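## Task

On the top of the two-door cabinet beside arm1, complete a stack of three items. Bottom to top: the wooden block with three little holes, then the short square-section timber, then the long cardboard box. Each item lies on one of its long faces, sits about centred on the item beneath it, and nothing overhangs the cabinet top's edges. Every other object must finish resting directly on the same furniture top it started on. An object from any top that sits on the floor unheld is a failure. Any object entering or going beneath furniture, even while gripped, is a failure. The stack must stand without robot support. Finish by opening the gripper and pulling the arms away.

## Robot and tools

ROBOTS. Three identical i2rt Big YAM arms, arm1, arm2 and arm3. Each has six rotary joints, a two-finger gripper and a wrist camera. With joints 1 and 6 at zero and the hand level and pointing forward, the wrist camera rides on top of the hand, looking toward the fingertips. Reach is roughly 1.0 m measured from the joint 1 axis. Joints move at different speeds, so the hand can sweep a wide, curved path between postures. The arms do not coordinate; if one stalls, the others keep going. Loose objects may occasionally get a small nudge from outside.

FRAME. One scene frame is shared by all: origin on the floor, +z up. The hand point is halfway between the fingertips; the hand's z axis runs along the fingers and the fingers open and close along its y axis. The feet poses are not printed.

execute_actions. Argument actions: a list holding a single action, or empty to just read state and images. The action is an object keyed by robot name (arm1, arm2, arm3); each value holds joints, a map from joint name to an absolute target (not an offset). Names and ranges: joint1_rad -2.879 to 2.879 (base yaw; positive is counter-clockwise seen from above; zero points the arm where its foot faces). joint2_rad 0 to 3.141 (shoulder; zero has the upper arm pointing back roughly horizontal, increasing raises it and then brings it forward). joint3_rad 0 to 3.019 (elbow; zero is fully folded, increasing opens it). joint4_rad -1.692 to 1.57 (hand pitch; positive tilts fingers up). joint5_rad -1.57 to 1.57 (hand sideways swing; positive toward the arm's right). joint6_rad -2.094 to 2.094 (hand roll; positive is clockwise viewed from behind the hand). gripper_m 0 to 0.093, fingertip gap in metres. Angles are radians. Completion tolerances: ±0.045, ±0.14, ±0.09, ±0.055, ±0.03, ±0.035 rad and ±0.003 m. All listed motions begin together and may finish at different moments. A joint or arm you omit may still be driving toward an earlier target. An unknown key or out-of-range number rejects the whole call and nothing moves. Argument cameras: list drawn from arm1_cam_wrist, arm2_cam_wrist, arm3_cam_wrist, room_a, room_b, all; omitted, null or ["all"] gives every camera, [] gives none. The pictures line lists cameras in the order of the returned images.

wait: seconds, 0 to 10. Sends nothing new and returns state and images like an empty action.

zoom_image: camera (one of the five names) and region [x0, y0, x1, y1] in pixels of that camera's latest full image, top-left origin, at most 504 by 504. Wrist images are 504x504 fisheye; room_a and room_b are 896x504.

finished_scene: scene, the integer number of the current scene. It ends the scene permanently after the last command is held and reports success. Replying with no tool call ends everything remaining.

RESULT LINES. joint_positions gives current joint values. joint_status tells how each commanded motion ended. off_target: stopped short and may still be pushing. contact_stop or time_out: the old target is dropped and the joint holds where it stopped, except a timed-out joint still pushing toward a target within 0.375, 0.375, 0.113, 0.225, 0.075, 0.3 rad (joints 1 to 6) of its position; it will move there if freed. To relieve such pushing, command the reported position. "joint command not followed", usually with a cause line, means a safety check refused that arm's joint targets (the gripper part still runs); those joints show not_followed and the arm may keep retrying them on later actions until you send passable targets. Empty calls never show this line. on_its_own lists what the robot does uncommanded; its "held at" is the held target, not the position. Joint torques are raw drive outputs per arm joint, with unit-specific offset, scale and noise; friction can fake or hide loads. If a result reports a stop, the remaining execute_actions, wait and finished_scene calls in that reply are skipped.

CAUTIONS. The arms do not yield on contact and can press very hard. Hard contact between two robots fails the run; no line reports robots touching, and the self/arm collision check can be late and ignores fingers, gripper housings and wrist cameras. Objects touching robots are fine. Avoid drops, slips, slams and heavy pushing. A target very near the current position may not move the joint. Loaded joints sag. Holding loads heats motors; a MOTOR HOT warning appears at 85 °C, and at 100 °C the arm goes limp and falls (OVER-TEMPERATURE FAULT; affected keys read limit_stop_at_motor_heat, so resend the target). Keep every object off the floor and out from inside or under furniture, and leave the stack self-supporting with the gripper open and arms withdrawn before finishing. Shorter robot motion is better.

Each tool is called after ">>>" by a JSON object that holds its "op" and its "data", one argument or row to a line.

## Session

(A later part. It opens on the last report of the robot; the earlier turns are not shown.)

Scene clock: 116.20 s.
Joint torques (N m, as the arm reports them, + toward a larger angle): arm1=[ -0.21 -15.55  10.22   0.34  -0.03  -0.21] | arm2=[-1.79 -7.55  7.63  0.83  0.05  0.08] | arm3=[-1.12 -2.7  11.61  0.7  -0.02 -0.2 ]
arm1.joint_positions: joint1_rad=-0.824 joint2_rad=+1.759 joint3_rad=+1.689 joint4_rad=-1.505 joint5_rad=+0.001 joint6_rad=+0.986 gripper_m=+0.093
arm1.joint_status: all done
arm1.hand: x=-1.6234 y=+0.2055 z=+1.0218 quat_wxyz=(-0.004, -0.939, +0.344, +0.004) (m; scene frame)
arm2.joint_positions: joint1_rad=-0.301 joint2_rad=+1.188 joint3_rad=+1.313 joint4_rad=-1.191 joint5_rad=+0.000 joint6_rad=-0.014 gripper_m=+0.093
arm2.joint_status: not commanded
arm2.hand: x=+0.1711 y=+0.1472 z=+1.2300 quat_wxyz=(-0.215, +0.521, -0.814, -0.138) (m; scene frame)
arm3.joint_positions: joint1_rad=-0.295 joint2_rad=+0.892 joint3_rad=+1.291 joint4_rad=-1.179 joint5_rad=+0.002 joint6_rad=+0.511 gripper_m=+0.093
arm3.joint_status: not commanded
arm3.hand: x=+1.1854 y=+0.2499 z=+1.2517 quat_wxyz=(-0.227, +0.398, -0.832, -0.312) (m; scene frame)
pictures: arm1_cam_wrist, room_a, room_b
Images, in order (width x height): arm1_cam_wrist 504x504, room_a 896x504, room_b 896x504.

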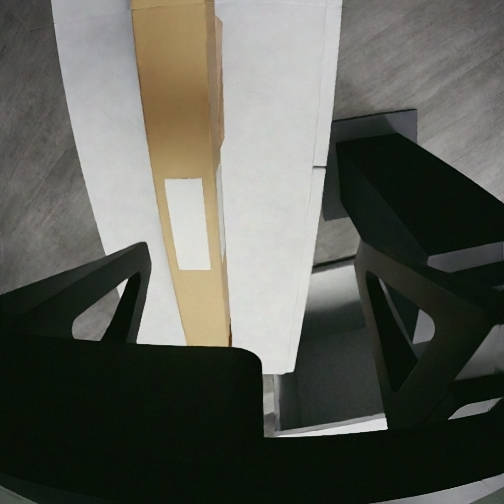

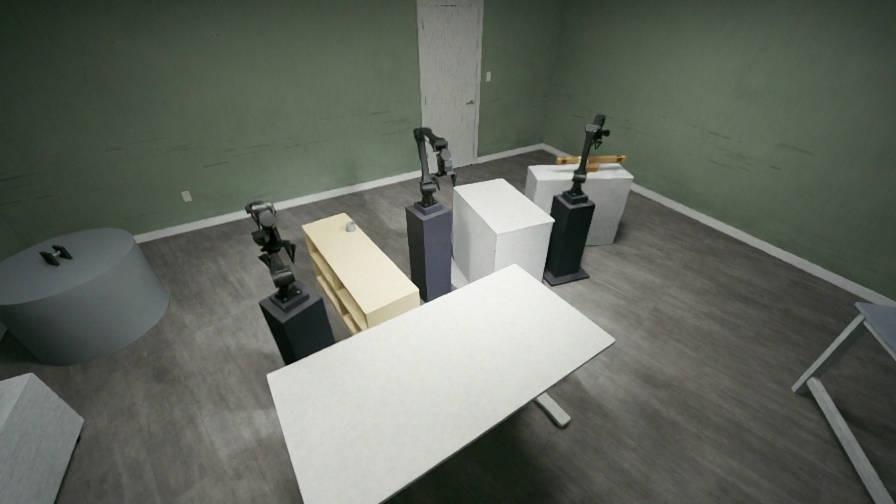

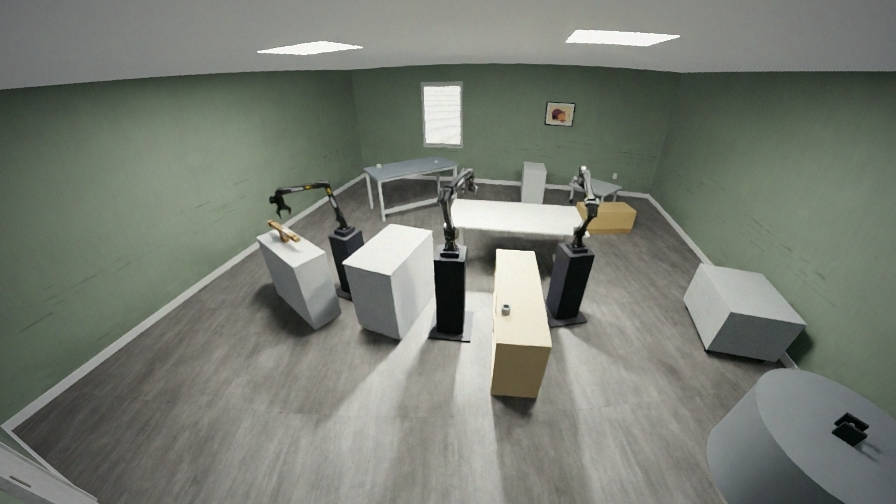

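>>> {"op": "zoom_image", "data": {
  "camera": "arm1_cam_wrist",
  "region": [110, 0, 310, 200]
}}

Region (110, 0, 310, 200) of arm1_cam_wrist's 504x504 image, scaled by 2.520, with more detail than that image has.

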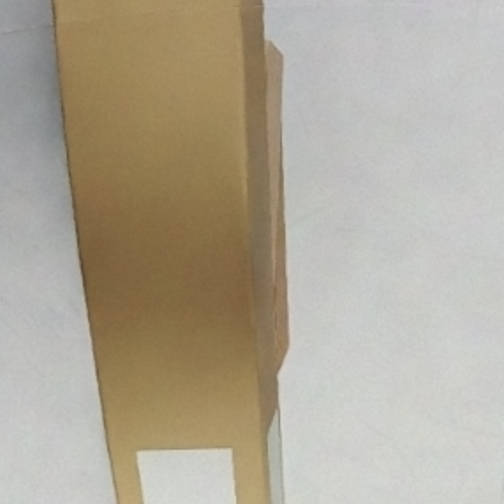

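>>> {"op": "execute_actions", "data": {
  "actions": [
    {"arm1":{"joints":{"joint1_rad":-0.7,"joint2_rad":0.3,"joint3_rad":0.35,"joint4_rad":-0.05,"joint6_rad":0}}}
  ],
  "cameras": ["arm1_cam_wrist","room_a","room_b"]
}}

Scene clock: 121.27 s.
Joint torques (N m, as the arm reports them, + toward a larger angle): arm1=[-0.84  2.81 10.57  3.23 -0.1  -0.24] | arm2=[-1.65 -7.53  7.67  0.95  0.05  0.08] | arm3=[-1.06 -2.74 11.61  0.7  -0.02 -0.2 ]
arm1.joint_positions: joint1_rad=-0.693 joint2_rad=+0.299 joint3_rad=+0.351 joint4_rad=-0.068 joint5_rad=+0.000 joint6_rad=+0.017 gripper_m=+0.093
arm1.joint_status: all done
arm1.hand: x=-1.3857 y=+0.2335 z=+1.1238 quat_wxyz=(-0.151, -0.694, -0.140, +0.690) (m; scene frame)
arm2.joint_positions: joint1_rad=-0.301 joint2_rad=+1.188 joint3_rad=+1.313 joint4_rad=-1.191 joint5_rad=+0.000 joint6_rad=-0.014 gripper_m=+0.093
arm2.joint_status: not commanded
arm2.hand: x=+0.1711 y=+0.1472 z=+1.2300 quat_wxyz=(-0.215, +0.521, -0.814, -0.138) (m; scene frame)
arm3.joint_positions: joint1_rad=-0.295 joint2_rad=+0.892 joint3_rad=+1.291 joint4_rad=-1.179 joint5_rad=+0.002 joint6_rad=+0.511 gripper_m=+0.093
arm3.joint_status: not commanded
arm3.hand: x=+1.1854 y=+0.2499 z=+1.2517 quat_wxyz=(-0.227, +0.398, -0.832, -0.312) (m; scene frame)
pictures: arm1_cam_wrist, room_a, room_b
Images, in order (width x height): arm1_cam_wrist 504x504, room_a 896x504, room_b 896x504.

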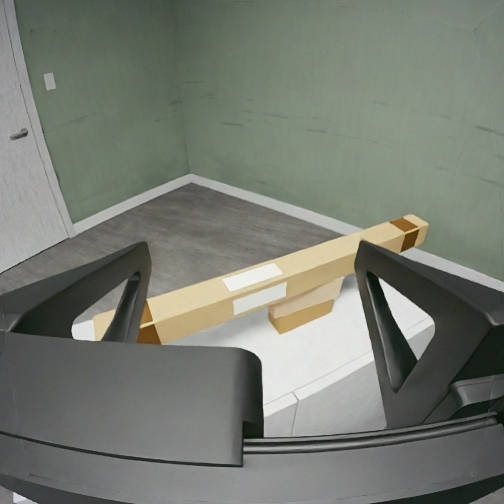

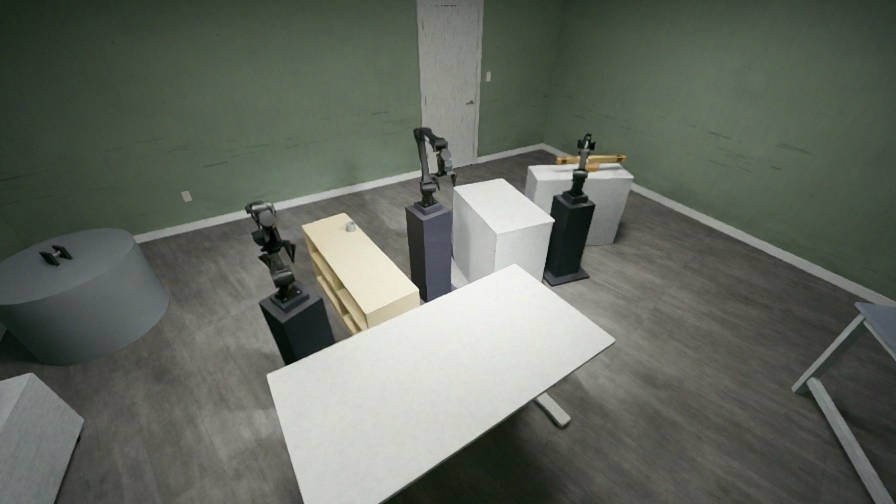

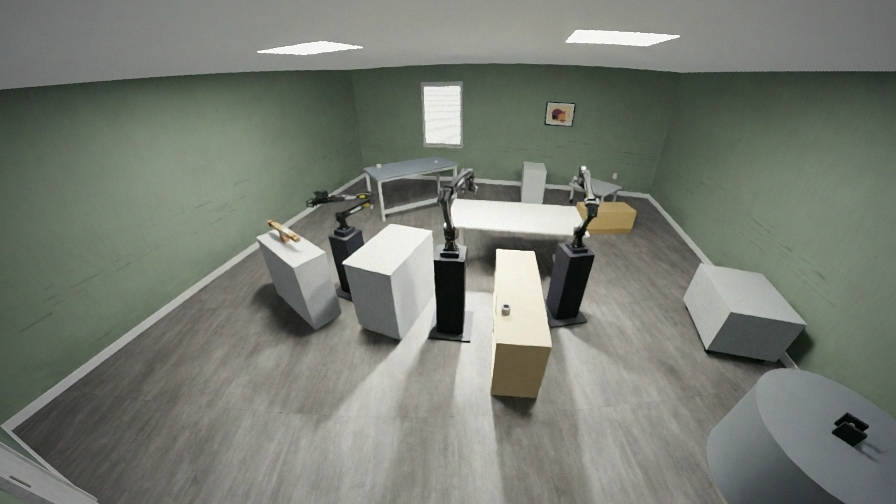

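>>> {"op": "zoom_image", "data": {
  "camera": "arm1_cam_wrist",
  "region": [70, 190, 450, 420]
}}

Region (70, 190, 450, 420) of arm1_cam_wrist's 504x504 image, scaled by 1.326, with more detail than that image has; it fills the top 305 rows of this view, and the rest is white.

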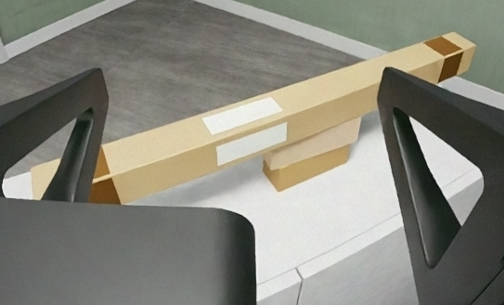

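>>> {"op": "finished_scene", "data": {
  "scene": 1
}}

The scene is finished: the task was done.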